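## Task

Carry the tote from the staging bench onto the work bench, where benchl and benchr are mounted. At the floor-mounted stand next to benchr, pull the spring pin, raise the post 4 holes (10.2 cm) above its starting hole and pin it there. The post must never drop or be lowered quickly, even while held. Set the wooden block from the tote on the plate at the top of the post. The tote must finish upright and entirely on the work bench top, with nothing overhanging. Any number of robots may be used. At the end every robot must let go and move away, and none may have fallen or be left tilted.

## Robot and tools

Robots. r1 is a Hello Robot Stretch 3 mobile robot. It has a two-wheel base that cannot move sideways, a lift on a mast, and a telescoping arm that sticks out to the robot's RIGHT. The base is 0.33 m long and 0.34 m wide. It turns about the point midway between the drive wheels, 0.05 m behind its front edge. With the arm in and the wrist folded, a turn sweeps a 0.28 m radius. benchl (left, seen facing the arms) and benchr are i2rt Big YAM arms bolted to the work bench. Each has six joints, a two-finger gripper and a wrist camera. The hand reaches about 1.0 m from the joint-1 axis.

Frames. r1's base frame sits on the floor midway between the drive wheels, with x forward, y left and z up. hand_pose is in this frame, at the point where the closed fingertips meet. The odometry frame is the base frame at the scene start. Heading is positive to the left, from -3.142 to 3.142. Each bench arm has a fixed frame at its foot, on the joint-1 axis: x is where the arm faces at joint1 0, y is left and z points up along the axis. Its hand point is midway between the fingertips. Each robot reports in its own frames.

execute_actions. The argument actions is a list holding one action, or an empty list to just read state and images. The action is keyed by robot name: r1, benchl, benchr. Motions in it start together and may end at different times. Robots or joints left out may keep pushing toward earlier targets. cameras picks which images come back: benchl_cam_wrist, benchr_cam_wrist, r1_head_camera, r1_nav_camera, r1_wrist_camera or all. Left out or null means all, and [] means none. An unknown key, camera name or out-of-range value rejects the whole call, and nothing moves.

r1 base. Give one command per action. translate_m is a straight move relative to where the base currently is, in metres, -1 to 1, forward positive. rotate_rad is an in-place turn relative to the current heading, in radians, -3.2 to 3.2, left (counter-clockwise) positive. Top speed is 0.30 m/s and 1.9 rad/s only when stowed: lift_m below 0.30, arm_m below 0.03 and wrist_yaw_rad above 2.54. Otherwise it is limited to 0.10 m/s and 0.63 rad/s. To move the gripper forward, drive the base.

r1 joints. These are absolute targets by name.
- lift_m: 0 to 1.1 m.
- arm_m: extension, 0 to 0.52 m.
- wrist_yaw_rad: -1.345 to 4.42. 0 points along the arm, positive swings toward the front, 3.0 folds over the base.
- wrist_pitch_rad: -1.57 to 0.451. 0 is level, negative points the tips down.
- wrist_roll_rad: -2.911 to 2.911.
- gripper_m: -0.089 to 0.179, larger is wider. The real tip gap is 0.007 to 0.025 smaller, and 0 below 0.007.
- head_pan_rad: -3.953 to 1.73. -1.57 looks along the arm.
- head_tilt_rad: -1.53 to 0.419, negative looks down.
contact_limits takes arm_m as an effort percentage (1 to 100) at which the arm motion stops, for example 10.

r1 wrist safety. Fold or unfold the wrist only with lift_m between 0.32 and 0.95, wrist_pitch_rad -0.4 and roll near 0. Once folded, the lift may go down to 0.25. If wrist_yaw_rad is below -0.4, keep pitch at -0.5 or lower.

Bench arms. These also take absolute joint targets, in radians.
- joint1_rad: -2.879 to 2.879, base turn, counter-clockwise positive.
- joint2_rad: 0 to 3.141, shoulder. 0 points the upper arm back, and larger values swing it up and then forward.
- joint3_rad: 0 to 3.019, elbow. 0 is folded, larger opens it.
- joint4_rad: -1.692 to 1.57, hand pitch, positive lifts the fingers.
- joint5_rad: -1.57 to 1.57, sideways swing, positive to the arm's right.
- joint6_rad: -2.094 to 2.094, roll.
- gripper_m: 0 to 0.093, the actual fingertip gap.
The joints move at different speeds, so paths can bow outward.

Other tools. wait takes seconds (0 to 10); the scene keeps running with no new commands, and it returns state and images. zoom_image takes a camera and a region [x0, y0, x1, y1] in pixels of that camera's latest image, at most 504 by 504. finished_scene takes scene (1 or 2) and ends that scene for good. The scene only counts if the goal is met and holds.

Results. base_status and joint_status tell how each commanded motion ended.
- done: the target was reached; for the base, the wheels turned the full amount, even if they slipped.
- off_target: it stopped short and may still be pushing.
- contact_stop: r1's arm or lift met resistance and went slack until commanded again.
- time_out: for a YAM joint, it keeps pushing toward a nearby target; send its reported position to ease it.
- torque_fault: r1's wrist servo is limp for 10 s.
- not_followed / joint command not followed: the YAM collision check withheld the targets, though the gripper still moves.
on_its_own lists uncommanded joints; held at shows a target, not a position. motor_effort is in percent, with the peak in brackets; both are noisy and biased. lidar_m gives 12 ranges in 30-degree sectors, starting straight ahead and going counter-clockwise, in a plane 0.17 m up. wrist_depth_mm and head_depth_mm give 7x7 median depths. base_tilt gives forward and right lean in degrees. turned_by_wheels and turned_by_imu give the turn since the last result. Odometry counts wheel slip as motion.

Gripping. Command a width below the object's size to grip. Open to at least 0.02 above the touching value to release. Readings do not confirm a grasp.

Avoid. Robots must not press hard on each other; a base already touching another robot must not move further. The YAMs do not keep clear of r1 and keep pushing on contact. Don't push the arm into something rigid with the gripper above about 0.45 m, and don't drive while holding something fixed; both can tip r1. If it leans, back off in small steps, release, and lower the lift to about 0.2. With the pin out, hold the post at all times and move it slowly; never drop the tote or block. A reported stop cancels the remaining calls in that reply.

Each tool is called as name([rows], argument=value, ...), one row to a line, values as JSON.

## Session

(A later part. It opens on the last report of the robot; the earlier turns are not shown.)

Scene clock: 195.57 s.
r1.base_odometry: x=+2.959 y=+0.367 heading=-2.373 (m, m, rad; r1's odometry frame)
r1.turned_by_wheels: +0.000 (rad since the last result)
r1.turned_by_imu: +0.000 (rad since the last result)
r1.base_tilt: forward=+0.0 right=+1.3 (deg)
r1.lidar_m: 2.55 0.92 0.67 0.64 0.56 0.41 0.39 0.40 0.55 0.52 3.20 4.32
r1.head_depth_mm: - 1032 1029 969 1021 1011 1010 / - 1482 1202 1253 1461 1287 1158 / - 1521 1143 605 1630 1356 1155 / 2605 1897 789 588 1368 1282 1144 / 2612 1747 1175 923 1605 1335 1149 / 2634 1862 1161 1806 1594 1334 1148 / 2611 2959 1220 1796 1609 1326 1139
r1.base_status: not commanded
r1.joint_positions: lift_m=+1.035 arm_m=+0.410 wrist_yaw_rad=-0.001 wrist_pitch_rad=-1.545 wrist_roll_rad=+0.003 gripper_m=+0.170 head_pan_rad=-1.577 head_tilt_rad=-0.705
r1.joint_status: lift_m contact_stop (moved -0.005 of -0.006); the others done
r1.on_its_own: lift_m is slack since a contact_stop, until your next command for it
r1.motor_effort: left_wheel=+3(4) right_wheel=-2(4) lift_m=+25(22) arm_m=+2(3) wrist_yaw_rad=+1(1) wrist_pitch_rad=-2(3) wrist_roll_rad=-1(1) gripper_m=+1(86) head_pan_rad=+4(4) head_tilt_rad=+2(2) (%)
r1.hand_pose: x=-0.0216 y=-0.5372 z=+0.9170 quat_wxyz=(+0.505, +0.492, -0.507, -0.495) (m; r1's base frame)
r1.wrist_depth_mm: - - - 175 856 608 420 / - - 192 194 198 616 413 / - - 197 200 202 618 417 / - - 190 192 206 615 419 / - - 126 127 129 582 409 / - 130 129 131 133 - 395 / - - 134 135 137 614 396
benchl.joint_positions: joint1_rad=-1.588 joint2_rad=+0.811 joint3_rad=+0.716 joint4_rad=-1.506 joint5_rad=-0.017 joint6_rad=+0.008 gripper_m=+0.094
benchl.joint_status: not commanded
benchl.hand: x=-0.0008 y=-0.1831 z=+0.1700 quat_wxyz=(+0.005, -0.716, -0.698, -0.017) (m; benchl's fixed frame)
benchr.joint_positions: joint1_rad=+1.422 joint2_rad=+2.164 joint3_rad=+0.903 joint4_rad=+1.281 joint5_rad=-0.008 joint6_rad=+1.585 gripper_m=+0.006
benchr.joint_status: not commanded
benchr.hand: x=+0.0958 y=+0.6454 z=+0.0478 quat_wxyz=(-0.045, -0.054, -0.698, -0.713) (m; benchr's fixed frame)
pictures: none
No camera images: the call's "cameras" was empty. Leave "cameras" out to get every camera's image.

execute_actions([
  {"r1":{"joints":{"arm_m":0.005,"lift_m":1.09}}},
], cameras=["r1_head_camera"])

execute_actions([
  {"r1":{"joints":{"lift_m":0.7,"gripper_m":0.08,"head_tilt_rad":-0.85}}},
], cameras=[])

execute_actions([
  {"r1":{"joints":{"lift_m":0.38,"wrist_pitch_rad":0}}},
], cameras=["r1_wrist_camera","r1_head_camera"])

Scene clock: 200.53 s.
r1.base_odometry: x=+2.959 y=+0.367 heading=-2.373 (m, m, rad; r1's odometry frame)
r1.turned_by_wheels: +0.000 (rad since the last result)
r1.turned_by_imu: +0.000 (rad since the last result)
r1.base_tilt: forward=-0.1 right=+1.3 (deg)
r1.lidar_m: 2.56 0.92 0.67 0.64 0.56 0.41 0.39 0.40 0.55 0.52 3.20 4.34
r1.head_depth_mm: - - - - - 958 - / - - - - - - - / - - - - - - - / 2650 1664 1186 - - - 1129 / 2620 1767 1175 949 1609 1336 1148 / 2632 1858 1166 1804 1606 1371 1169 / 2624 2970 1220 1799 1582 1335 1170
r1.base_status: not commanded
r1.joint_positions: lift_m=+1.089 arm_m=+0.005 wrist_yaw_rad=-0.001 wrist_pitch_rad=-1.545 wrist_roll_rad=+0.003 gripper_m=+0.170 head_pan_rad=-1.577 head_tilt_rad=-0.705
r1.joint_status: all done
r1.motor_effort: left_wheel=+3(3) right_wheel=-2(2) lift_m=+35(36) arm_m=-3(4) wrist_yaw_rad=+0(1) wrist_pitch_rad=-2(1) wrist_roll_rad=-1(2) gripper_m=-1(1) head_pan_rad=+5(5) head_tilt_rad=+1(2) (%)
r1.hand_pose: x=-0.0216 y=-0.1327 z=+0.9714 quat_wxyz=(+0.505, +0.493, -0.507, -0.495) (m; r1's base frame)
r1.wrist_depth_mm: - - - - - 628 424 / - - - - - 623 423 / - - - - - 626 419 / - - - - - 616 419 / - - - - - 581 418 / - - - - - - 399 / - - - - - 611 399
benchl.joint_positions: joint1_rad=-1.588 joint2_rad=+0.811 joint3_rad=+0.716 joint4_rad=-1.506 joint5_rad=-0.017 joint6_rad=+0.008 gripper_m=+0.094
benchl.joint_status: not commanded
benchl.hand: x=-0.0008 y=-0.1831 z=+0.1700 quat_wxyz=(+0.005, -0.716, -0.698, -0.017) (m; benchl's fixed frame)
benchr.joint_positions: joint1_rad=+1.422 joint2_rad=+2.164 joint3_rad=+0.903 joint4_rad=+1.281 joint5_rad=-0.008 joint6_rad=+1.585 gripper_m=+0.006
benchr.joint_status: not commanded
benchr.hand: x=+0.0958 y=+0.6454 z=+0.0478 quat_wxyz=(-0.045, -0.054, -0.698, -0.713) (m; benchr's fixed frame)
pictures: r1_head_camera (sideways: a quarter turn clockwise sets it upright)
camera_calibration (this result's frames):
r1_head_camera: T_world_to_cam=[[-0.018304, 0.646345, -0.762826, 1.01033], [0.99855, -0.0268094, -0.0466759, 0.0591042], [-0.0506196, -0.762574, -0.644917, 0.792147], [0, 0, 0, 1]] pos_world=[-0.000427302, -0.0473649, 1.28433]
Images, in order (width x height): r1_head_camera 896x504.

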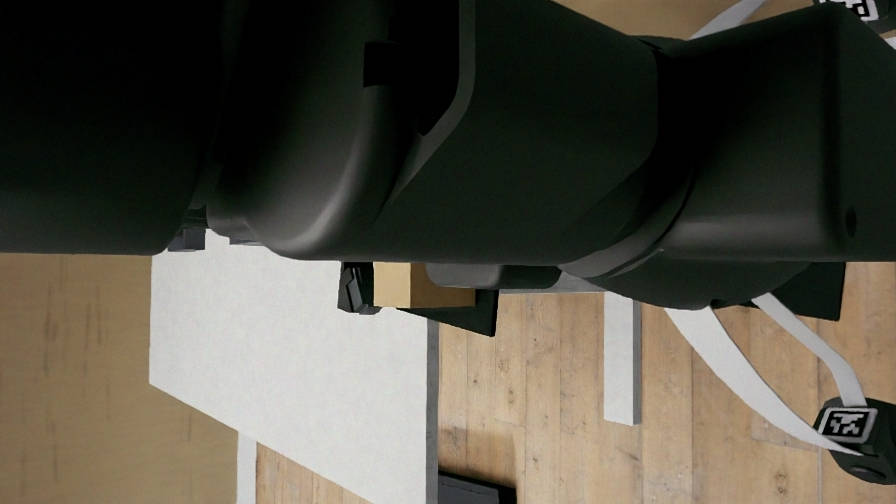

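Scene clock: 204.90 s.
r1.base_odometry: x=+2.959 y=+0.367 heading=-2.373 (m, m, rad; r1's odometry frame)
r1.turned_by_wheels: +0.000 (rad since the last result)
r1.turned_by_imu: +0.000 (rad since the last result)
r1.base_tilt: forward=-0.1 right=+1.3 (deg)
r1.lidar_m: 2.57 0.92 0.67 0.64 0.56 0.41 0.39 0.41 0.55 0.52 3.21 4.33
r1.head_depth_mm: 1040 1034 973 1020 1022 1017 - / 1502 1256 1018 1476 1415 1290 - / 974 1109 684 1704 1473 1315 - / 1677 1133 580 1212 1394 1249 - / 1759 1221 963 1690 1456 1253 1120 / 1866 1209 998 1712 1445 1247 1101 / 2708 2463 992 1720 1446 1247 1100
r1.base_status: not commanded
r1.joint_positions: lift_m=+0.701 arm_m=+0.005 wrist_yaw_rad=-0.001 wrist_pitch_rad=-1.545 wrist_roll_rad=+0.003 gripper_m=+0.080 head_pan_rad=-1.577 head_tilt_rad=-0.839
r1.joint_status: all done
r1.motor_effort: left_wheel=+3(3) right_wheel=-3(3) lift_m=+15(26) arm_m=-3(3) wrist_yaw_rad=+0(0) wrist_pitch_rad=-1(1) wrist_roll_rad=-1(1) gripper_m=+1(84) head_pan_rad=+4(5) head_tilt_rad=-4(12) (%)
r1.hand_pose: x=-0.0216 y=-0.1327 z=+0.5825 quat_wxyz=(+0.505, +0.493, -0.507, -0.495) (m; r1's base frame)
r1.wrist_depth_mm: 677 695 713 717 712 615 418 / 708 702 730 719 732 622 425 / 726 742 734 734 767 621 424 / 750 754 763 - 793 623 412 / 779 791 777 - 789 610 425 / 803 800 813 - - 597 422 / 826 821 820 847 862 578 419
benchl.joint_positions: joint1_rad=-1.588 joint2_rad=+0.811 joint3_rad=+0.716 joint4_rad=-1.506 joint5_rad=-0.017 joint6_rad=+0.008 gripper_m=+0.094
benchl.joint_status: not commanded
benchl.hand: x=-0.0008 y=-0.1831 z=+0.1700 quat_wxyz=(+0.005, -0.716, -0.698, -0.017) (m; benchl's fixed frame)
benchr.joint_positions: joint1_rad=+1.422 joint2_rad=+2.164 joint3_rad=+0.903 joint4_rad=+1.281 joint5_rad=-0.008 joint6_rad=+1.585 gripper_m=+0.006
benchr.joint_status: not commanded
benchr.hand: x=+0.0958 y=+0.6454 z=+0.0478 quat_wxyz=(-0.045, -0.054, -0.698, -0.713) (m; benchr's fixed frame)
pictures: none
No camera images: the call's "cameras" was empty. Leave "cameras" out to get every camera's image.

Scene clock: 208.63 s.
r1.base_odometry: x=+2.959 y=+0.367 heading=-2.373 (m, m, rad; r1's odometry frame)
r1.turned_by_wheels: +0.000 (rad since the last result)
r1.turned_by_imu: +0.000 (rad since the last result)
r1.base_tilt: forward=+0.0 right=+1.3 (deg)
r1.lidar_m: 2.56 0.92 0.67 0.64 0.56 0.41 0.39 0.41 0.55 0.52 3.21 4.31
r1.head_depth_mm: 1039 1032 970 1026 1019 1015 1007 / 1506 1252 1023 1479 1400 1245 1115 / 977 1111 685 1698 1471 1257 1147 / 1671 1126 580 1216 1405 1235 - / 1756 1219 966 1687 1464 1250 1103 / 1872 1219 1001 1734 1451 1258 1100 / 2688 2427 990 1709 1442 1245 1097
r1.base_status: not commanded
r1.joint_positions: lift_m=+0.381 arm_m=+0.005 wrist_yaw_rad=-0.001 wrist_pitch_rad=-0.023 wrist_roll_rad=+0.003 gripper_m=+0.080 head_pan_rad=-1.577 head_tilt_rad=-0.839
r1.joint_status: all done
r1.motor_effort: left_wheel=+3(3) right_wheel=-3(3) lift_m=+15(16) arm_m=-3(3) wrist_yaw_rad=+0(1) wrist_pitch_rad=+7(9) wrist_roll_rad=-1(1) gripper_m=+1(1) head_pan_rad=+4(4) head_tilt_rad=-4(3) (%)
r1.hand_pose: x=-0.0217 y=-0.4059 z=+0.4893 quat_wxyz=(+0.706, +0.008, -0.708, -0.009) (m; r1's base frame)
r1.wrist_depth_mm: - 598 579 489 558 553 430 / - - - 628 - 635 425 / - - - 648 - 637 431 / - - - 289 - 646 422 / - - - 300 - 630 428 / - - - 312 952 638 430 / 809 788 767 325 762 589 426
benchl.joint_positions: joint1_rad=-1.588 joint2_rad=+0.811 joint3_rad=+0.716 joint4_rad=-1.506 joint5_rad=-0.017 joint6_rad=+0.008 gripper_m=+0.094
benchl.joint_status: not commanded
benchl.hand: x=-0.0008 y=-0.1831 z=+0.1700 quat_wxyz=(+0.005, -0.716, -0.698, -0.017) (m; benchl's fixed frame)
benchr.joint_positions: joint1_rad=+1.422 joint2_rad=+2.164 joint3_rad=+0.903 joint4_rad=+1.281 joint5_rad=-0.008 joint6_rad=+1.585 gripper_m=+0.006
benchr.joint_status: not commanded
benchr.hand: x=+0.0958 y=+0.6454 z=+0.0478 quat_wxyz=(-0.045, -0.054, -0.698, -0.713) (m; benchr's fixed frame)
pictures: r1_head_camera (sideways: a quarter turn clockwise sets it upright), r1_wrist_camera
camera_calibration (this result's frames):
r1_head_camera: T_world_to_cam=[[-0.017712, 0.742877, -0.669194, 0.888301], [0.99859, -0.0203558, -0.0490274, 0.0621571], [-0.0500433, -0.669119, -0.741469, 0.917722], [0, 0, 0, 1]] pos_world=[-0.000409999, -0.0445681, 1.27796]
r1_wrist_camera: T_world_to_cam=[[-0.999077, 0.0162525, 0.0397572, -0.0374594], [-0.0352328, 0.219288, -0.975024, 0.595687], [-0.0245648, -0.975525, -0.218514, -0.123676], [0, 0, 0, 1]] pos_world=[-0.0194752, -0.250667, 0.555273]
Images, in order (width x height): r1_head_camera 896x504, r1_wrist_camera 644x364.

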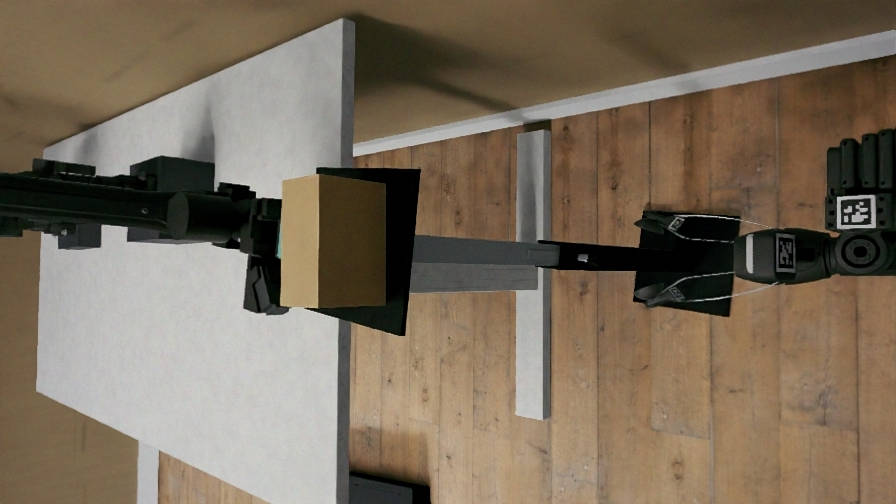

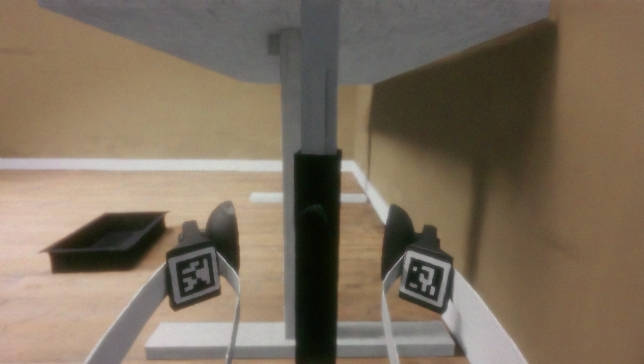

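execute_actions([
  {"r1":{"joints":{"lift_m":0.365,"arm_m":0.085,"gripper_m":0.06}}},
], cameras=["r1_wrist_camera","r1_head_camera"])

zoom_image(camera="r1_head_camera", region=[500,190,700,320])

Scene clock: 210.90 s.
r1.base_odometry: x=+2.959 y=+0.367 heading=-2.373 (m, m, rad; r1's odometry frame)
r1.turned_by_wheels: +0.000 (rad since the last result)
r1.turned_by_imu: +0.000 (rad since the last result)
r1.base_tilt: forward=-0.1 right=+1.3 (deg)
r1.lidar_m: 2.56 0.92 0.67 0.64 0.56 0.41 0.39 0.41 0.55 0.52 3.20 4.31
r1.head_depth_mm: 1035 1036 970 1026 1022 1014 1007 / 1512 1249 1019 1473 1398 1238 1119 / 974 1107 684 1685 1484 1264 - / 1658 1129 579 1215 1369 1251 1089 / 1760 1217 967 1686 1458 1250 1103 / 1860 1214 997 1727 1456 1249 1097 / 2725 2394 989 1730 1440 1243 1097
r1.base_status: not commanded
r1.joint_positions: lift_m=+0.366 arm_m=+0.085 wrist_yaw_rad=-0.001 wrist_pitch_rad=-0.023 wrist_roll_rad=+0.003 gripper_m=+0.060 head_pan_rad=-1.577 head_tilt_rad=-0.839
r1.joint_status: all done
r1.motor_effort: left_wheel=+3(3) right_wheel=-3(3) lift_m=+14(18) arm_m=+3(3) wrist_yaw_rad=+1(0) wrist_pitch_rad=+7(7) wrist_roll_rad=-1(1) gripper_m=+0(73) head_pan_rad=+5(5) head_tilt_rad=-3(3) (%)
r1.hand_pose: x=-0.0217 y=-0.4853 z=+0.4744 quat_wxyz=(+0.706, +0.008, -0.708, -0.009) (m; r1's base frame)
r1.wrist_depth_mm: - 637 662 191 618 562 429 / - - - 199 - 632 426 / - - - 558 - 632 429 / - - - 204 - 634 426 / - - - 208 971 636 426 / - - 979 221 928 627 424 / 785 812 819 231 801 599 424
benchl.joint_positions: joint1_rad=-1.588 joint2_rad=+0.811 joint3_rad=+0.716 joint4_rad=-1.506 joint5_rad=-0.017 joint6_rad=+0.008 gripper_m=+0.094
benchl.joint_status: not commanded
benchl.hand: x=-0.0008 y=-0.1831 z=+0.1700 quat_wxyz=(+0.005, -0.716, -0.698, -0.017) (m; benchl's fixed frame)
benchr.joint_positions: joint1_rad=+1.422 joint2_rad=+2.164 joint3_rad=+0.903 joint4_rad=+1.281 joint5_rad=-0.008 joint6_rad=+1.585 gripper_m=+0.006
benchr.joint_status: not commanded
benchr.hand: x=+0.0958 y=+0.6454 z=+0.0478 quat_wxyz=(-0.045, -0.054, -0.698, -0.713) (m; benchr's fixed frame)
pictures: r1_head_camera (sideways: a quarter turn clockwise sets it upright), r1_wrist_camera
camera_calibration (this result's frames):
r1_head_camera: T_world_to_cam=[[-0.0177113, 0.742941, -0.669123, 0.888209], [0.99859, -0.0203515, -0.0490288, 0.0621588], [-0.0500431, -0.669048, -0.741533, 0.917805], [0, 0, 0, 1]] pos_world=[-0.000410001, -0.0445658, 1.27795]
r1_wrist_camera: T_world_to_cam=[[-0.999077, 0.0162688, 0.0397508, -0.0355668], [-0.0352333, 0.218876, -0.975116, 0.598421], [-0.0245644, -0.975617, -0.2181, -0.204584], [0, 0, 0, 1]] pos_world=[-0.0194751, -0.329997, 0.540324]
Images, in order (width x height): r1_head_camera 896x504, r1_wrist_camera 644x364.

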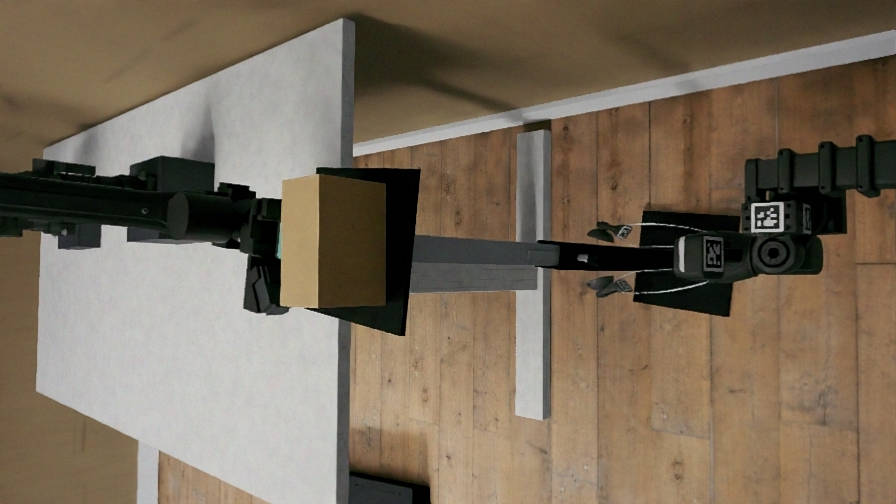

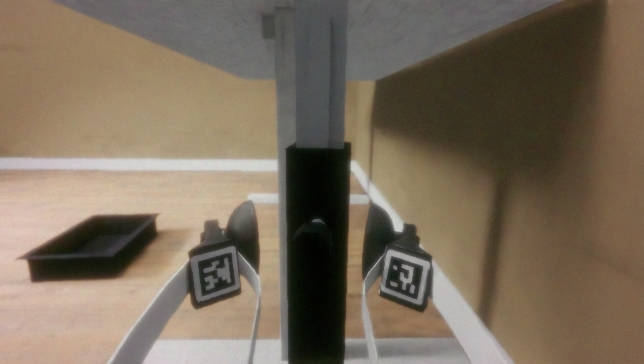

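Region (500, 190, 700, 320) of r1_head_camera's 896x504 image, scaled by 2.520, with more detail than that image has; it fills the top 328 rows of this view, and the rest is white.

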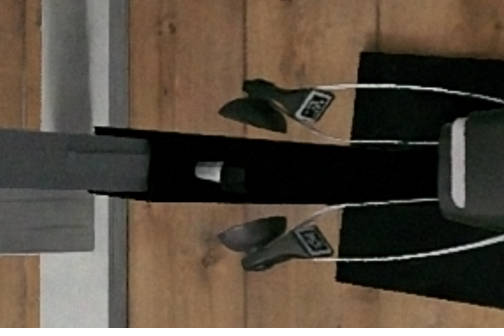

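execute_actions([
  {"r1":{"joints":{"arm_m":0.097,"gripper_m":-0.03}},"benchr":{"joints":{"joint2_rad":2.13,"joint3_rad":0.94,"joint4_rad":1.28}}},
], cameras=["r1_wrist_camera"])

execute_actions([
  {"r1":{"joints":{"arm_m":0.07}}},
], cameras=["r1_wrist_camera","r1_head_camera"])

zoom_image(camera="r1_head_camera", region=[500,190,700,320])

Scene clock: 212.97 s.
r1.base_odometry: x=+2.959 y=+0.367 heading=-2.373 (m, m, rad; r1's odometry frame)
r1.turned_by_wheels: +0.000 (rad since the last result)
r1.turned_by_imu: +0.000 (rad since the last result)
r1.base_tilt: forward=+0.0 right=+1.3 (deg)
r1.lidar_m: 2.56 0.92 0.67 0.64 0.56 0.41 0.39 0.41 0.55 0.52 3.20 4.33
r1.head_depth_mm: 1038 1034 971 1024 1022 1015 1011 / 1502 1250 1023 1469 1413 1243 1115 / 975 1110 682 1704 1476 1289 - / 1678 1124 580 1214 1401 1280 1083 / 1761 1225 965 1692 1463 1257 1100 / 1857 1211 998 1724 1445 1252 1100 / 2718 2435 994 1708 1445 1243 1096
r1.base_status: not commanded
r1.joint_positions: lift_m=+0.366 arm_m=+0.097 wrist_yaw_rad=-0.001 wrist_pitch_rad=-0.020 wrist_roll_rad=+0.003 gripper_m=-0.029 head_pan_rad=-1.577 head_tilt_rad=-0.839
r1.joint_status: all done
r1.motor_effort: left_wheel=+3(3) right_wheel=-3(3) lift_m=+14(15) arm_m=+2(2) wrist_yaw_rad=+0(0) wrist_pitch_rad=+6(7) wrist_roll_rad=-1(1) gripper_m=-18(93) head_pan_rad=+5(5) head_tilt_rad=-3(3) (%)
r1.hand_pose: x=-0.0217 y=-0.4974 z=+0.4751 quat_wxyz=(+0.706, +0.007, -0.708, -0.008) (m; r1's base frame)
r1.wrist_depth_mm: - 649 633 180 627 561 427 / - - - 186 - 634 422 / - - - 193 - 628 426 / - - - 189 - 634 428 / - - - 193 - 632 424 / - - - 205 947 637 430 / 781 791 793 217 810 630 424
benchl.joint_positions: joint1_rad=-1.588 joint2_rad=+0.811 joint3_rad=+0.716 joint4_rad=-1.506 joint5_rad=-0.017 joint6_rad=+0.008 gripper_m=+0.094
benchl.joint_status: not commanded
benchl.hand: x=-0.0008 y=-0.1831 z=+0.1700 quat_wxyz=(+0.005, -0.716, -0.698, -0.017) (m; benchl's fixed frame)
benchr.joint_positions: joint1_rad=+1.422 joint2_rad=+2.159 joint3_rad=+0.903 joint4_rad=+1.274 joint5_rad=-0.008 joint6_rad=+1.585 gripper_m=+0.006
benchr.joint_status: all done
benchr.hand: x=+0.0959 y=+0.6458 z=+0.0492 quat_wxyz=(-0.045, -0.054, -0.698, -0.712) (m; benchr's fixed frame)
pictures: r1_wrist_camera
camera_calibration (this result's frames):
r1_wrist_camera: T_world_to_cam=[[-0.999077, 0.0163583, 0.0397102, -0.0353281], [-0.0352385, 0.216322, -0.975686, 0.600736], [-0.0245508, -0.976185, -0.215546, -0.217799], [0, 0, 0, 1]] pos_world=[-0.0194736, -0.341986, 0.540587]
Images, in order (width x height): r1_wrist_camera 644x364.

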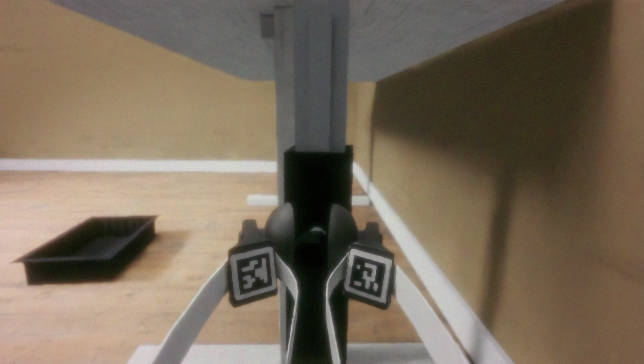

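Scene clock: 214.13 s.
r1.base_odometry: x=+2.959 y=+0.367 heading=-2.373 (m, m, rad; r1's odometry frame)
r1.turned_by_wheels: +0.000 (rad since the last result)
r1.turned_by_imu: +0.000 (rad since the last result)
r1.base_tilt: forward=+0.0 right=+1.3 (deg)
r1.lidar_m: 2.56 0.92 0.67 0.64 0.56 0.41 0.39 0.41 0.55 0.52 3.20 4.34
r1.head_depth_mm: 1038 1036 970 1026 1018 1014 1009 / 1502 1251 1022 1477 1401 1247 1115 / 976 1109 684 1707 1474 1271 - / 1677 1127 580 1216 1430 1266 1068 / 1763 1222 965 1688 1458 1256 1099 / 1865 1213 995 1716 1454 1255 1096 / 2707 2426 989 1707 1442 1242 1093
r1.base_status: not commanded
r1.joint_positions: lift_m=+0.366 arm_m=+0.070 wrist_yaw_rad=-0.001 wrist_pitch_rad=-0.015 wrist_roll_rad=+0.003 gripper_m=-0.029 head_pan_rad=-1.577 head_tilt_rad=-0.839
r1.joint_status: all done
r1.motor_effort: left_wheel=+3(3) right_wheel=-3(4) lift_m=+15(14) arm_m=-5(7) wrist_yaw_rad=+0(0) wrist_pitch_rad=+5(6) wrist_roll_rad=-1(1) gripper_m=-13(19) head_pan_rad=+4(5) head_tilt_rad=-3(3) (%)
r1.hand_pose: x=-0.0216 y=-0.4713 z=+0.4764 quat_wxyz=(+0.706, +0.005, -0.708, -0.006) (m; r1's base frame)
r1.wrist_depth_mm: - 627 626 492 614 560 431 / - - - 557 - 632 430 / - - - 567 - 634 424 / - - - 219 - 634 426 / - - - - - 640 419 / - - - 237 931 621 427 / 813 799 781 455 754 637 424
benchl.joint_positions: joint1_rad=-1.588 joint2_rad=+0.811 joint3_rad=+0.716 joint4_rad=-1.506 joint5_rad=-0.017 joint6_rad=+0.008 gripper_m=+0.094
benchl.joint_status: not commanded
benchl.hand: x=-0.0008 y=-0.1831 z=+0.1700 quat_wxyz=(+0.005, -0.716, -0.698, -0.017) (m; benchl's fixed frame)
benchr.joint_positions: joint1_rad=+1.422 joint2_rad=+2.159 joint3_rad=+0.903 joint4_rad=+1.274 joint5_rad=-0.008 joint6_rad=+1.585 gripper_m=+0.006
benchr.joint_status: not commanded
benchr.hand: x=+0.0959 y=+0.6458 z=+0.0492 quat_wxyz=(-0.045, -0.054, -0.698, -0.712) (m; benchr's fixed frame)
pictures: r1_head_camera (sideways: a quarter turn clockwise sets it upright), r1_wrist_camera
camera_calibration (this result's frames):
r1_head_camera: T_world_to_cam=[[-0.0177111, 0.742989, -0.669069, 0.888139], [0.99859, -0.0203478, -0.0490298, 0.0621602], [-0.0500427, -0.668994, -0.741581, 0.917868], [0, 0, 0, 1]] pos_world=[-0.000409985, -0.0445641, 1.27795]
r1_wrist_camera: T_world_to_cam=[[-0.999079, 0.0164448, 0.0396408, -0.0357037], [-0.0352786, 0.211285, -0.976788, 0.594517], [-0.0244386, -0.977286, -0.210511, -0.194928], [0, 0, 0, 1]] pos_world=[-0.0194609, -0.315526, 0.541097]
Images, in order (width x height): r1_head_camera 896x504, r1_wrist_camera 644x364.

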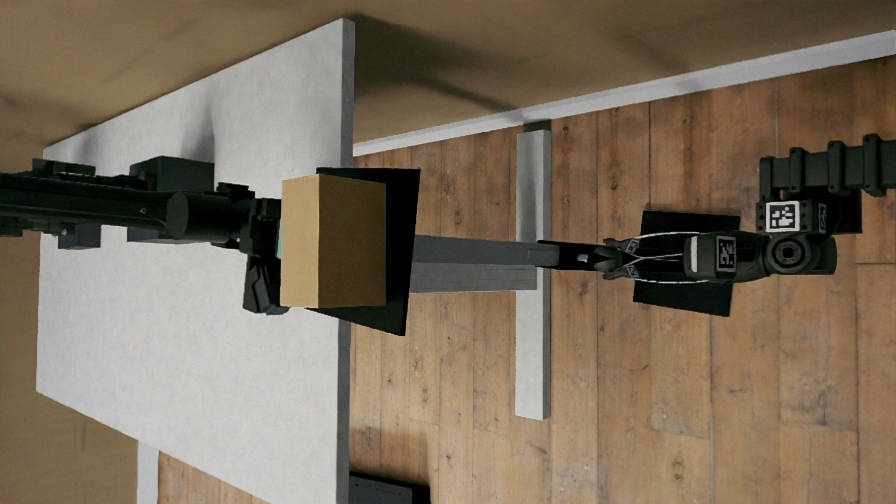

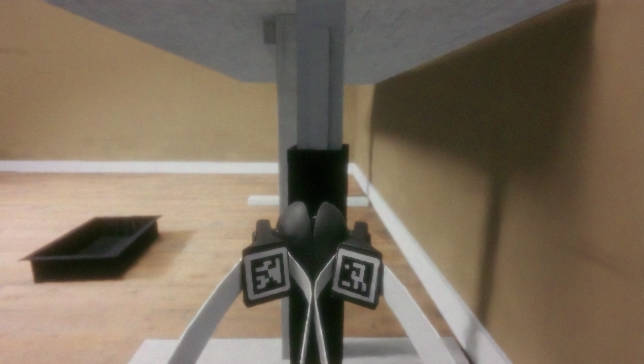

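Region (500, 190, 700, 320) of r1_head_camera's 896x504 image, scaled by 2.520, with more detail than that image has; it fills the top 328 rows of this view, and the rest is white.

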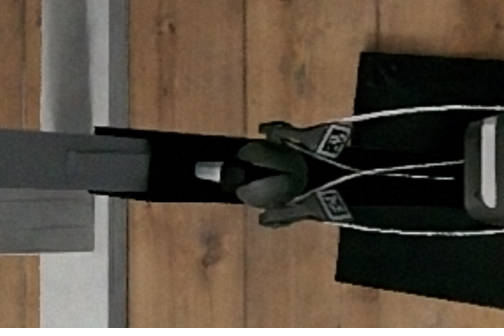

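Slipped off; grip deeper.

execute_actions([
  {"r1":{"joints":{"gripper_m":0.05}}},
], cameras=[])

execute_actions([
  {"r1":{"joints":{"arm_m":0.111,"lift_m":0.36}}},
], cameras=[])

execute_actions([
  {"r1":{"joints":{"gripper_m":-0.045}}},
], cameras=["r1_wrist_camera"])

execute_actions([
  {"r1":{"joints":{"arm_m":0.09}}},
], cameras=["r1_wrist_camera","r1_head_camera"])

zoom_image(camera="r1_head_camera", region=[500,190,700,320])

Scene clock: 216.40 s.
r1.base_odometry: x=+2.959 y=+0.367 heading=-2.373 (m, m, rad; r1's odometry frame)
r1.turned_by_wheels: +0.000 (rad since the last result)
r1.turned_by_imu: +0.000 (rad since the last result)
r1.base_tilt: forward=-0.1 right=+1.3 (deg)
r1.lidar_m: 2.55 0.92 0.67 0.64 0.56 0.41 0.39 0.41 0.55 0.52 3.22 4.32
r1.head_depth_mm: 1040 1036 975 1022 1021 1015 1009 / 1498 1250 1021 1473 1400 1235 1115 / 978 1109 685 1702 1467 1267 - / 1671 1130 580 1214 1426 1268 1067 / 1766 1217 970 1692 1453 1251 1103 / 1863 1209 997 1719 1451 1250 1103 / 2706 2427 989 1719 1432 1243 1093
r1.base_status: not commanded
r1.joint_positions: lift_m=+0.366 arm_m=+0.070 wrist_yaw_rad=-0.001 wrist_pitch_rad=-0.016 wrist_roll_rad=+0.003 gripper_m=+0.050 head_pan_rad=-1.577 head_tilt_rad=-0.839
r1.joint_status: all done
r1.motor_effort: left_wheel=+3(3) right_wheel=-3(3) lift_m=+15(14) arm_m=-3(4) wrist_yaw_rad=+1(0) wrist_pitch_rad=+5(5) wrist_roll_rad=-1(1) gripper_m=+2(82) head_pan_rad=+5(4) head_tilt_rad=-3(4) (%)
r1.hand_pose: x=-0.0217 y=-0.4711 z=+0.4761 quat_wxyz=(+0.706, +0.006, -0.708, -0.006) (m; r1's base frame)
r1.wrist_depth_mm: - 636 624 491 612 561 429 / - - - 562 - 625 425 / - - - 571 - 640 425 / - - - 218 - 639 423 / - - - 222 - 641 429 / - - 988 237 931 630 425 / 777 782 787 244 751 593 419
benchl.joint_positions: joint1_rad=-1.588 joint2_rad=+0.811 joint3_rad=+0.716 joint4_rad=-1.506 joint5_rad=-0.017 joint6_rad=+0.008 gripper_m=+0.094
benchl.joint_status: not commanded
benchl.hand: x=-0.0008 y=-0.1831 z=+0.1700 quat_wxyz=(+0.005, -0.716, -0.698, -0.017) (m; benchl's fixed frame)
benchr.joint_positions: joint1_rad=+1.422 joint2_rad=+2.159 joint3_rad=+0.903 joint4_rad=+1.274 joint5_rad=-0.008 joint6_rad=+1.585 gripper_m=+0.006
benchr.joint_status: not commanded
benchr.hand: x=+0.0959 y=+0.6458 z=+0.0492 quat_wxyz=(-0.045, -0.054, -0.698, -0.712) (m; benchr's fixed frame)
pictures: none
No camera images: the call's "cameras" was empty. Leave "cameras" out to get every camera's image.

Scene clock: 217.77 s.
r1.base_odometry: x=+2.959 y=+0.367 heading=-2.373 (m, m, rad; r1's odometry frame)
r1.turned_by_wheels: +0.000 (rad since the last result)
r1.turned_by_imu: +0.000 (rad since the last result)
r1.base_tilt: forward=+0.0 right=+1.3 (deg)
r1.lidar_m: 2.56 0.92 0.67 0.64 0.56 0.41 0.39 0.41 0.55 0.52 3.20 4.33
r1.head_depth_mm: 1038 1029 970 1025 1025 1018 1009 / 1503 1249 1021 1472 1406 1248 1109 / 974 1108 683 1701 1463 1293 - / 1662 1128 580 1216 1374 1261 1088 / 1760 1223 963 1689 1462 1253 1100 / 1855 1216 994 1730 1450 1250 1103 / 2683 2441 988 1707 1445 1248 1098
r1.base_status: not commanded
r1.joint_positions: lift_m=+0.361 arm_m=+0.111 wrist_yaw_rad=-0.001 wrist_pitch_rad=-0.017 wrist_roll_rad=+0.003 gripper_m=+0.050 head_pan_rad=-1.577 head_tilt_rad=-0.839
r1.joint_status: all done
r1.motor_effort: left_wheel=+3(3) right_wheel=-3(3) lift_m=+14(10) arm_m=+3(5) wrist_yaw_rad=+0(1) wrist_pitch_rad=+5(5) wrist_roll_rad=-1(1) gripper_m=+0(0) head_pan_rad=+5(5) head_tilt_rad=-3(3) (%)
r1.hand_pose: x=-0.0217 y=-0.5114 z=+0.4708 quat_wxyz=(+0.706, +0.006, -0.708, -0.007) (m; r1's base frame)
r1.wrist_depth_mm: - 658 655 165 636 555 428 / - - - 170 - 631 428 / - - - 175 - 642 424 / - - - 174 - 636 426 / - - - 179 - 636 429 / 988 - 901 188 939 623 423 / 772 794 802 196 814 592 431
benchl.joint_positions: joint1_rad=-1.588 joint2_rad=+0.811 joint3_rad=+0.716 joint4_rad=-1.506 joint5_rad=-0.017 joint6_rad=+0.008 gripper_m=+0.094
benchl.joint_status: not commanded
benchl.hand: x=-0.0008 y=-0.1831 z=+0.1700 quat_wxyz=(+0.005, -0.716, -0.698, -0.017) (m; benchl's fixed frame)
benchr.joint_positions: joint1_rad=+1.422 joint2_rad=+2.159 joint3_rad=+0.903 joint4_rad=+1.274 joint5_rad=-0.008 joint6_rad=+1.585 gripper_m=+0.006
benchr.joint_status: not commanded
benchr.hand: x=+0.0959 y=+0.6458 z=+0.0492 quat_wxyz=(-0.045, -0.054, -0.698, -0.712) (m; benchr's fixed frame)
pictures: none
No camera images: the call's "cameras" was empty. Leave "cameras" out to get every camera's image.

Scene clock: 219.20 s.
r1.base_odometry: x=+2.959 y=+0.367 heading=-2.373 (m, m, rad; r1's odometry frame)
r1.turned_by_wheels: +0.000 (rad since the last result)
r1.turned_by_imu: +0.000 (rad since the last result)
r1.base_tilt: forward=-0.1 right=+1.3 (deg)
r1.lidar_m: 2.56 0.92 0.67 0.64 0.56 0.41 0.39 0.40 0.55 0.52 3.21 4.31
r1.head_depth_mm: 1035 1029 972 1024 1021 1014 1010 / 1503 1256 1018 1468 1411 1245 1114 / 978 1108 682 1700 1467 1292 - / 1661 1134 580 1210 1399 1265 1087 / 1762 1218 965 1699 1454 1253 1101 / 1861 1218 990 1714 1450 1246 1104 / 2728 2432 986 1718 1444 1245 1094
r1.base_status: not commanded
r1.joint_positions: lift_m=+0.361 arm_m=+0.111 wrist_yaw_rad=-0.012 wrist_pitch_rad=-0.017 wrist_roll_rad=+0.003 gripper_m=-0.044 head_pan_rad=-1.577 head_tilt_rad=-0.839
r1.joint_status: all done
r1.motor_effort: left_wheel=+2(3) right_wheel=-3(3) lift_m=+15(15) arm_m=+3(3) wrist_yaw_rad=+9(9) wrist_pitch_rad=+5(5) wrist_roll_rad=-2(1) gripper_m=-27(99) head_pan_rad=+5(4) head_tilt_rad=-3(3) (%)
r1.hand_pose: x=-0.0246 y=-0.5114 z=+0.4708 quat_wxyz=(+0.706, +0.002, -0.708, -0.011) (m; r1's base frame)
r1.wrist_depth_mm: - 660 576 166 633 552 418 / - - - 172 - 621 424 / - - - 175 - 620 422 / - - - 176 - 620 419 / - - - 179 - 607 417 / 975 - 957 190 925 620 416 / 812 787 806 197 810 609 417
benchl.joint_positions: joint1_rad=-1.588 joint2_rad=+0.811 joint3_rad=+0.716 joint4_rad=-1.506 joint5_rad=-0.017 joint6_rad=+0.008 gripper_m=+0.094
benchl.joint_status: not commanded
benchl.hand: x=-0.0008 y=-0.1831 z=+0.1700 quat_wxyz=(+0.005, -0.716, -0.698, -0.017) (m; benchl's fixed frame)
benchr.joint_positions: joint1_rad=+1.422 joint2_rad=+2.159 joint3_rad=+0.903 joint4_rad=+1.274 joint5_rad=-0.008 joint6_rad=+1.585 gripper_m=+0.006
benchr.joint_status: not commanded
benchr.hand: x=+0.0959 y=+0.6458 z=+0.0492 quat_wxyz=(-0.045, -0.054, -0.698, -0.712) (m; benchr's fixed frame)
pictures: r1_wrist_camera
camera_calibration (this result's frames):
r1_wrist_camera: T_world_to_cam=[[-0.99882, 0.0280124, 0.0396713, -0.0318976], [-0.0327863, 0.213675, -0.976354, 0.598576], [-0.0358268, -0.976503, -0.212505, -0.234303], [0, 0, 0, 1]] pos_world=[-0.0206292, -0.355805, 0.535897]
Images, in order (width x height): r1_wrist_camera 644x364.

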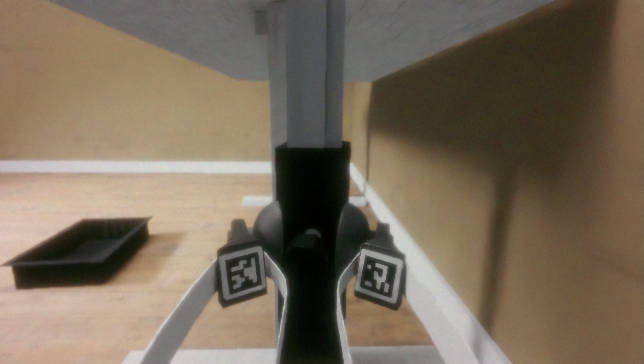

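Scene clock: 220.60 s.
r1.base_odometry: x=+2.959 y=+0.367 heading=-2.373 (m, m, rad; r1's odometry frame)
r1.turned_by_wheels: +0.000 (rad since the last result)
r1.turned_by_imu: +0.000 (rad since the last result)
r1.base_tilt: forward=-0.1 right=+1.4 (deg)
r1.lidar_m: 2.55 0.92 0.67 0.64 0.56 0.41 0.39 0.40 0.55 0.52 3.19 4.32
r1.head_depth_mm: 1042 1031 973 1030 1023 1017 1011 / 1504 1247 1016 1470 1413 1249 1114 / 973 1107 916 1695 1472 1277 - / 1650 1127 584 1217 1397 1264 1084 / 1733 1216 963 1675 1466 1250 1100 / 1848 1211 994 1716 1446 1247 1103 / 2707 2409 986 1693 1445 1245 1093
r1.base_status: not commanded
r1.joint_positions: lift_m=+0.360 arm_m=+0.091 wrist_yaw_rad=+0.001 wrist_pitch_rad=-0.007 wrist_roll_rad=+0.003 gripper_m=-0.038 head_pan_rad=-1.577 head_tilt_rad=-0.841
r1.joint_status: all done
r1.on_its_own: gripper_m is held at -0.039, not at your -0.045, by its stall guard, which is still easing
r1.motor_effort: left_wheel=+4(5) right_wheel=-4(8) lift_m=+15(15) arm_m=-8(16) wrist_yaw_rad=-1(9) wrist_pitch_rad=+2(5) wrist_roll_rad=-1(1) gripper_m=-22(27) head_pan_rad=+5(4) head_tilt_rad=-3(3) (%)
r1.hand_pose: x=-0.0213 y=-0.4919 z=+0.4733 quat_wxyz=(+0.706, +0.003, -0.708, -0.003) (m; r1's base frame)
r1.wrist_depth_mm: - 622 624 186 604 558 430 / - - - 193 - 630 427 / - - - 550 - 628 429 / - - - 196 - 627 430 / - - - 199 - 628 423 / - - - 211 940 623 425 / 794 800 812 223 812 639 420
benchl.joint_positions: joint1_rad=-1.588 joint2_rad=+0.811 joint3_rad=+0.716 joint4_rad=-1.506 joint5_rad=-0.017 joint6_rad=+0.008 gripper_m=+0.094
benchl.joint_status: not commanded
benchl.hand: x=-0.0008 y=-0.1831 z=+0.1700 quat_wxyz=(+0.005, -0.716, -0.698, -0.017) (m; benchl's fixed frame)
benchr.joint_positions: joint1_rad=+1.422 joint2_rad=+2.165 joint3_rad=+0.903 joint4_rad=+1.247 joint5_rad=-0.008 joint6_rad=+1.585 gripper_m=+0.006
benchr.joint_status: not commanded
benchr.hand: x=+0.0958 y=+0.6453 z=+0.0388 quat_wxyz=(-0.044, -0.055, -0.710, -0.700) (m; benchr's fixed frame)
pictures: r1_head_camera (sideways: a quarter turn clockwise sets it upright), r1_wrist_camera
camera_calibration (this result's frames):
r1_head_camera: T_world_to_cam=[[-0.0177799, 0.743819, -0.668144, 0.886934], [0.998592, -0.0201876, -0.0490475, 0.062183], [-0.0499707, -0.668076, -0.742413, 0.91895], [0, 0, 0, 1]] pos_world=[-0.000405379, -0.0445349, 1.27789]
r1_wrist_camera: T_world_to_cam=[[-0.999101, 0.0152867, 0.0395418, -0.0353931], [-0.0356021, 0.203831, -0.978359, 0.592926], [-0.0230157, -0.978887, -0.203103, -0.219932], [0, 0, 0, 1]] pos_world=[-0.0193138, -0.335605, 0.536825]
Images, in order (width x height): r1_head_camera 896x504, r1_wrist_camera 644x364.

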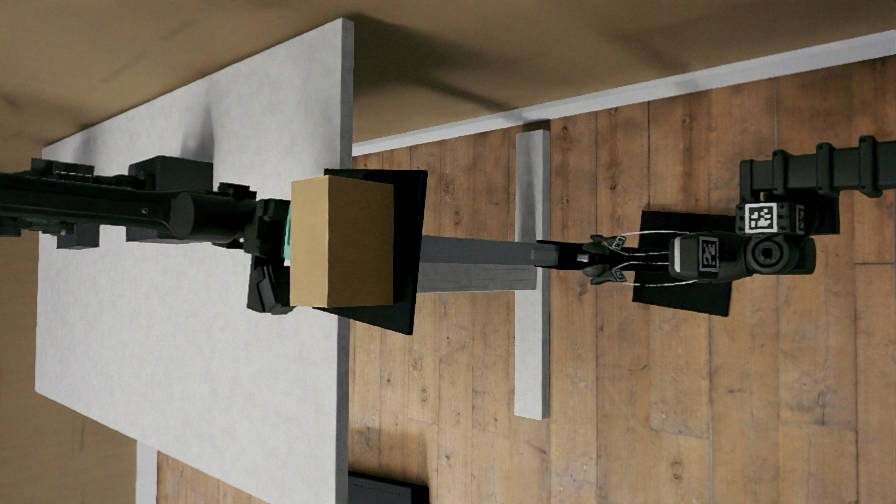

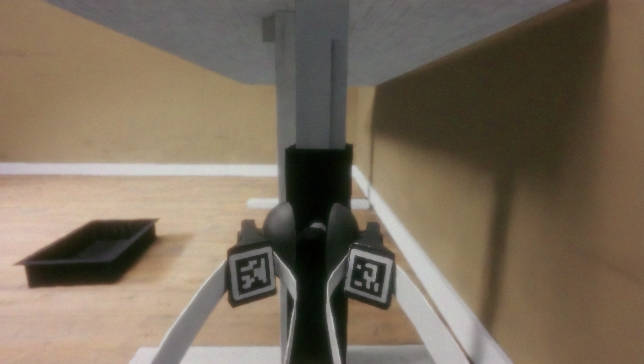

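Region (500, 190, 700, 320) of r1_head_camera's 896x504 image, scaled by 2.520, with more detail than that image has; it fills the top 328 rows of this view, and the rest is white.

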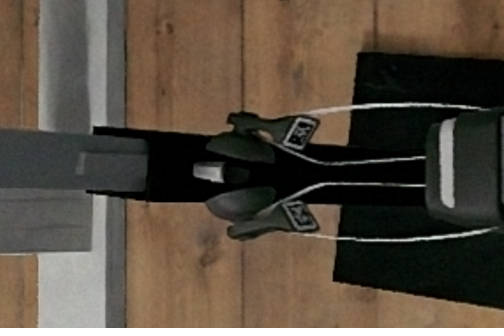

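execute_actions([
  {"r1":{"joints":{"arm_m":0.086}},"benchr":{"joints":{"joint2_rad":1.9,"joint3_rad":0.915,"joint4_rad":1.07}}},
], cameras=["benchr_cam_wrist","r1_head_camera"])

Scene clock: 223.40 s.
r1.base_odometry: x=+2.959 y=+0.367 heading=-2.373 (m, m, rad; r1's odometry frame)
r1.turned_by_wheels: +0.000 (rad since the last result)
r1.turned_by_imu: +0.000 (rad since the last result)
r1.base_tilt: forward=+0.0 right=+1.4 (deg)
r1.lidar_m: 2.56 0.92 0.67 0.64 0.56 0.41 0.39 0.40 0.55 0.52 3.20 4.33
r1.head_depth_mm: 1035 1043 976 1025 1023 1015 1010 / 1509 1248 1019 1481 1412 1246 1111 / 975 1096 617 1701 1467 1278 - / 1672 1123 579 1220 1404 1263 1085 / 1741 1215 933 1695 1451 1255 1100 / 1845 1211 992 1726 1448 1247 1102 / 2704 2420 985 1707 1447 1248 1095
r1.base_status: not commanded
r1.joint_positions: lift_m=+0.360 arm_m=+0.086 wrist_yaw_rad=+0.000 wrist_pitch_rad=-0.007 wrist_roll_rad=+0.003 gripper_m=-0.032 head_pan_rad=-1.577 head_tilt_rad=-0.841
r1.joint_status: all done
r1.on_its_own: gripper_m is held at -0.033, not at your -0.045, by its stall guard, which is not easing now
r1.motor_effort: left_wheel=+3(4) right_wheel=-3(5) lift_m=+15(15) arm_m=-5(9) wrist_yaw_rad=-1(1) wrist_pitch_rad=+2(2) wrist_roll_rad=-1(1) gripper_m=-18(21) head_pan_rad=+4(5) head_tilt_rad=-3(3) (%)
r1.hand_pose: x=-0.0213 y=-0.4875 z=+0.4733 quat_wxyz=(+0.706, +0.003, -0.708, -0.003) (m; r1's base frame)
r1.wrist_depth_mm: - 627 616 191 611 559 425 / - - - 547 - 628 431 / - - - 559 - 641 427 / - - - 200 - 623 429 / - - - 183 - 639 427 / - - - 216 967 624 421 / 812 809 785 227 827 624 428
benchl.joint_positions: joint1_rad=-1.588 joint2_rad=+0.811 joint3_rad=+0.716 joint4_rad=-1.506 joint5_rad=-0.017 joint6_rad=+0.008 gripper_m=+0.094
benchl.joint_status: not commanded
benchl.hand: x=-0.0008 y=-0.1831 z=+0.1700 quat_wxyz=(+0.005, -0.716, -0.698, -0.017) (m; benchl's fixed frame)
benchr.joint_positions: joint1_rad=+1.422 joint2_rad=+2.052 joint3_rad=+0.892 joint4_rad=+1.034 joint5_rad=-0.009 joint6_rad=+1.586 gripper_m=+0.009
benchr.joint_status: joint2_rad time_out (moved -0.112 of -0.265); the others done
benchr.on_its_own: joint2_rad reads +2.052 and still pushes toward +1.900 since a time_out
benchr.hand: x=+0.0958 y=+0.6470 z=+0.0537 quat_wxyz=(-0.041, -0.059, -0.748, -0.660) (m; benchr's fixed frame)
pictures: benchr_cam_wrist, r1_head_camera (sideways: a quarter turn clockwise sets it upright)
camera_calibration (this result's frames):
benchr_cam_wrist: T_world_to_cam=[[-0.0317428, -0.123242, -0.991869, 0.13631], [-0.885734, -0.456336, 0.0850471, 0.381311], [-0.463107, 0.881231, -0.0946744, -0.398613], [0, 0, 0, 1]] pos_world=[0.157466, 0.542076, 0.0650339]
r1_head_camera: T_world_to_cam=[[-0.0177799, 0.743819, -0.668144, 0.886934], [0.998592, -0.0201876, -0.0490475, 0.062183], [-0.0499707, -0.668076, -0.742413, 0.91895], [0, 0, 0, 1]] pos_world=[-0.000405379, -0.0445349, 1.27789]
Images, in order (width x height): benchr_cam_wrist 504x504, r1_head_camera 896x504.

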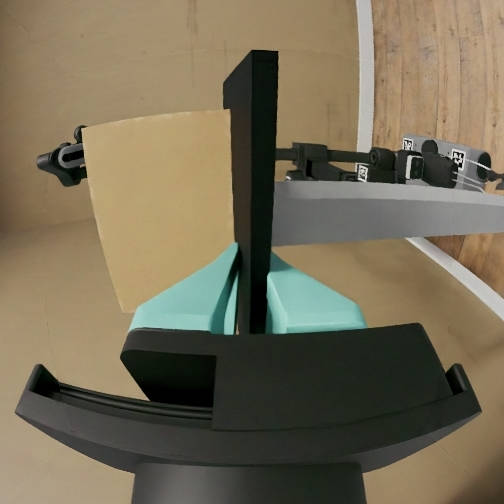

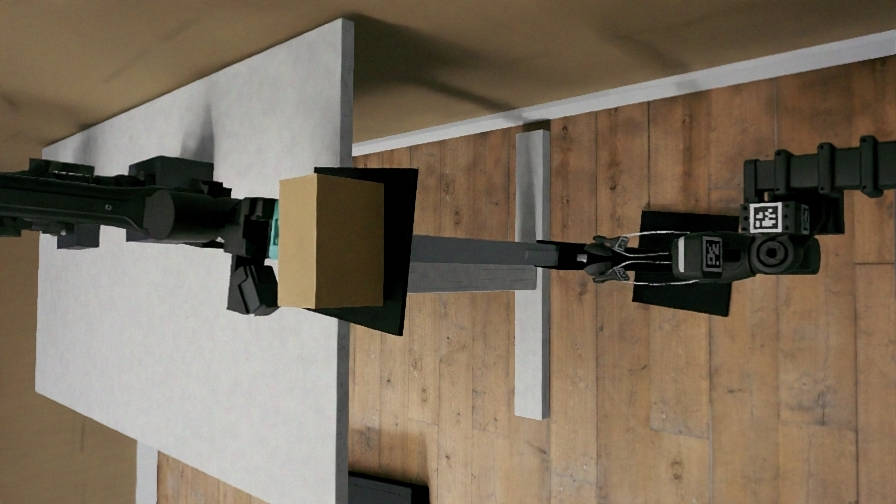

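execute_actions([
  {"r1":{"joints":{"gripper_m":0.045}},"benchr":{"joints":{"joint2_rad":2.08,"joint4_rad":1.24}}},
], cameras=[])

execute_actions([
  {"r1":{"joints":{"arm_m":0.105,"lift_m":0.356}}},
], cameras=[])

execute_actions([
  {"r1":{"joints":{"gripper_m":-0.04}}},
], cameras=["r1_wrist_camera"])

execute_actions([
  {"r1":{"joints":{"arm_m":0.086}}},
], cameras=["r1_wrist_camera","r1_head_camera"])

zoom_image(camera="r1_head_camera", region=[500,190,700,320])

Scene clock: 226.90 s.
r1.base_odometry: x=+2.959 y=+0.367 heading=-2.373 (m, m, rad; r1's odometry frame)
r1.turned_by_wheels: +0.000 (rad since the last result)
r1.turned_by_imu: +0.000 (rad since the last result)
r1.base_tilt: forward=+0.0 right=+1.3 (deg)
r1.lidar_m: 2.56 0.92 0.67 0.64 0.56 0.41 0.39 0.41 0.55 0.52 3.19 4.31
r1.head_depth_mm: 1042 1031 970 1027 1020 1018 1008 / 1508 1247 1023 1477 1412 1247 1114 / 975 1112 618 1701 1467 1273 - / 1656 1125 582 1218 1371 1270 1085 / 1739 1225 935 1683 1455 1252 1106 / 1860 1200 994 1708 1448 1245 1098 / 2720 2427 983 1691 1450 1255 1095
r1.base_status: not commanded
r1.joint_positions: lift_m=+0.360 arm_m=+0.086 wrist_yaw_rad=+0.000 wrist_pitch_rad=-0.016 wrist_roll_rad=+0.003 gripper_m=+0.045 head_pan_rad=-1.577 head_tilt_rad=-0.841
r1.joint_status: all done
r1.motor_effort: left_wheel=+3(3) right_wheel=-3(3) lift_m=+15(15) arm_m=-3(5) wrist_yaw_rad=+0(1) wrist_pitch_rad=+5(5) wrist_roll_rad=-1(1) gripper_m=+1(80) head_pan_rad=+5(4) head_tilt_rad=-3(3) (%)
r1.hand_pose: x=-0.0214 y=-0.4871 z=+0.4710 quat_wxyz=(+0.706, +0.006, -0.708, -0.006) (m; r1's base frame)
r1.wrist_depth_mm: - 646 645 209 633 566 432 / - - - 537 - 629 429 / - - - 215 - 639 428 / - - - 201 - 629 427 / - - - 204 - 627 426 / - - 978 217 917 633 428 / 793 806 794 228 782 580 422
benchl.joint_positions: joint1_rad=-1.588 joint2_rad=+0.811 joint3_rad=+0.716 joint4_rad=-1.506 joint5_rad=-0.017 joint6_rad=+0.008 gripper_m=+0.094
benchl.joint_status: not commanded
benchl.hand: x=-0.0008 y=-0.1831 z=+0.1700 quat_wxyz=(+0.005, -0.716, -0.698, -0.017) (m; benchl's fixed frame)
benchr.joint_positions: joint1_rad=+1.422 joint2_rad=+2.112 joint3_rad=+0.892 joint4_rad=+1.183 joint5_rad=-0.009 joint6_rad=+1.587 gripper_m=+0.006
benchr.joint_status: joint4_rad time_out (moved +0.149 of +0.206); the others done
benchr.on_its_own: joint4_rad reads +1.183 and still pushes toward +1.240 since a time_out
benchr.hand: x=+0.0956 y=+0.6453 z=+0.0523 quat_wxyz=(-0.043, -0.056, -0.718, -0.693) (m; benchr's fixed frame)
pictures: none
No camera images: the call's "cameras" was empty. Leave "cameras" out to get every camera's image.

not run: a stop came earlier in this reply.

not run: a stop came earlier in this reply.

not run: a stop came earlier in this reply.

Region (500, 190, 700, 320) of r1_head_camera's 896x504 image, scaled by 2.520, with more detail than that image has; it fills the top 328 rows of this view, and the rest is white.

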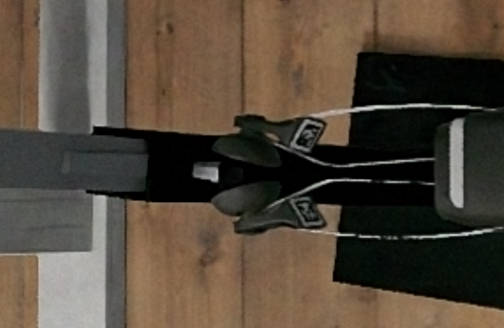

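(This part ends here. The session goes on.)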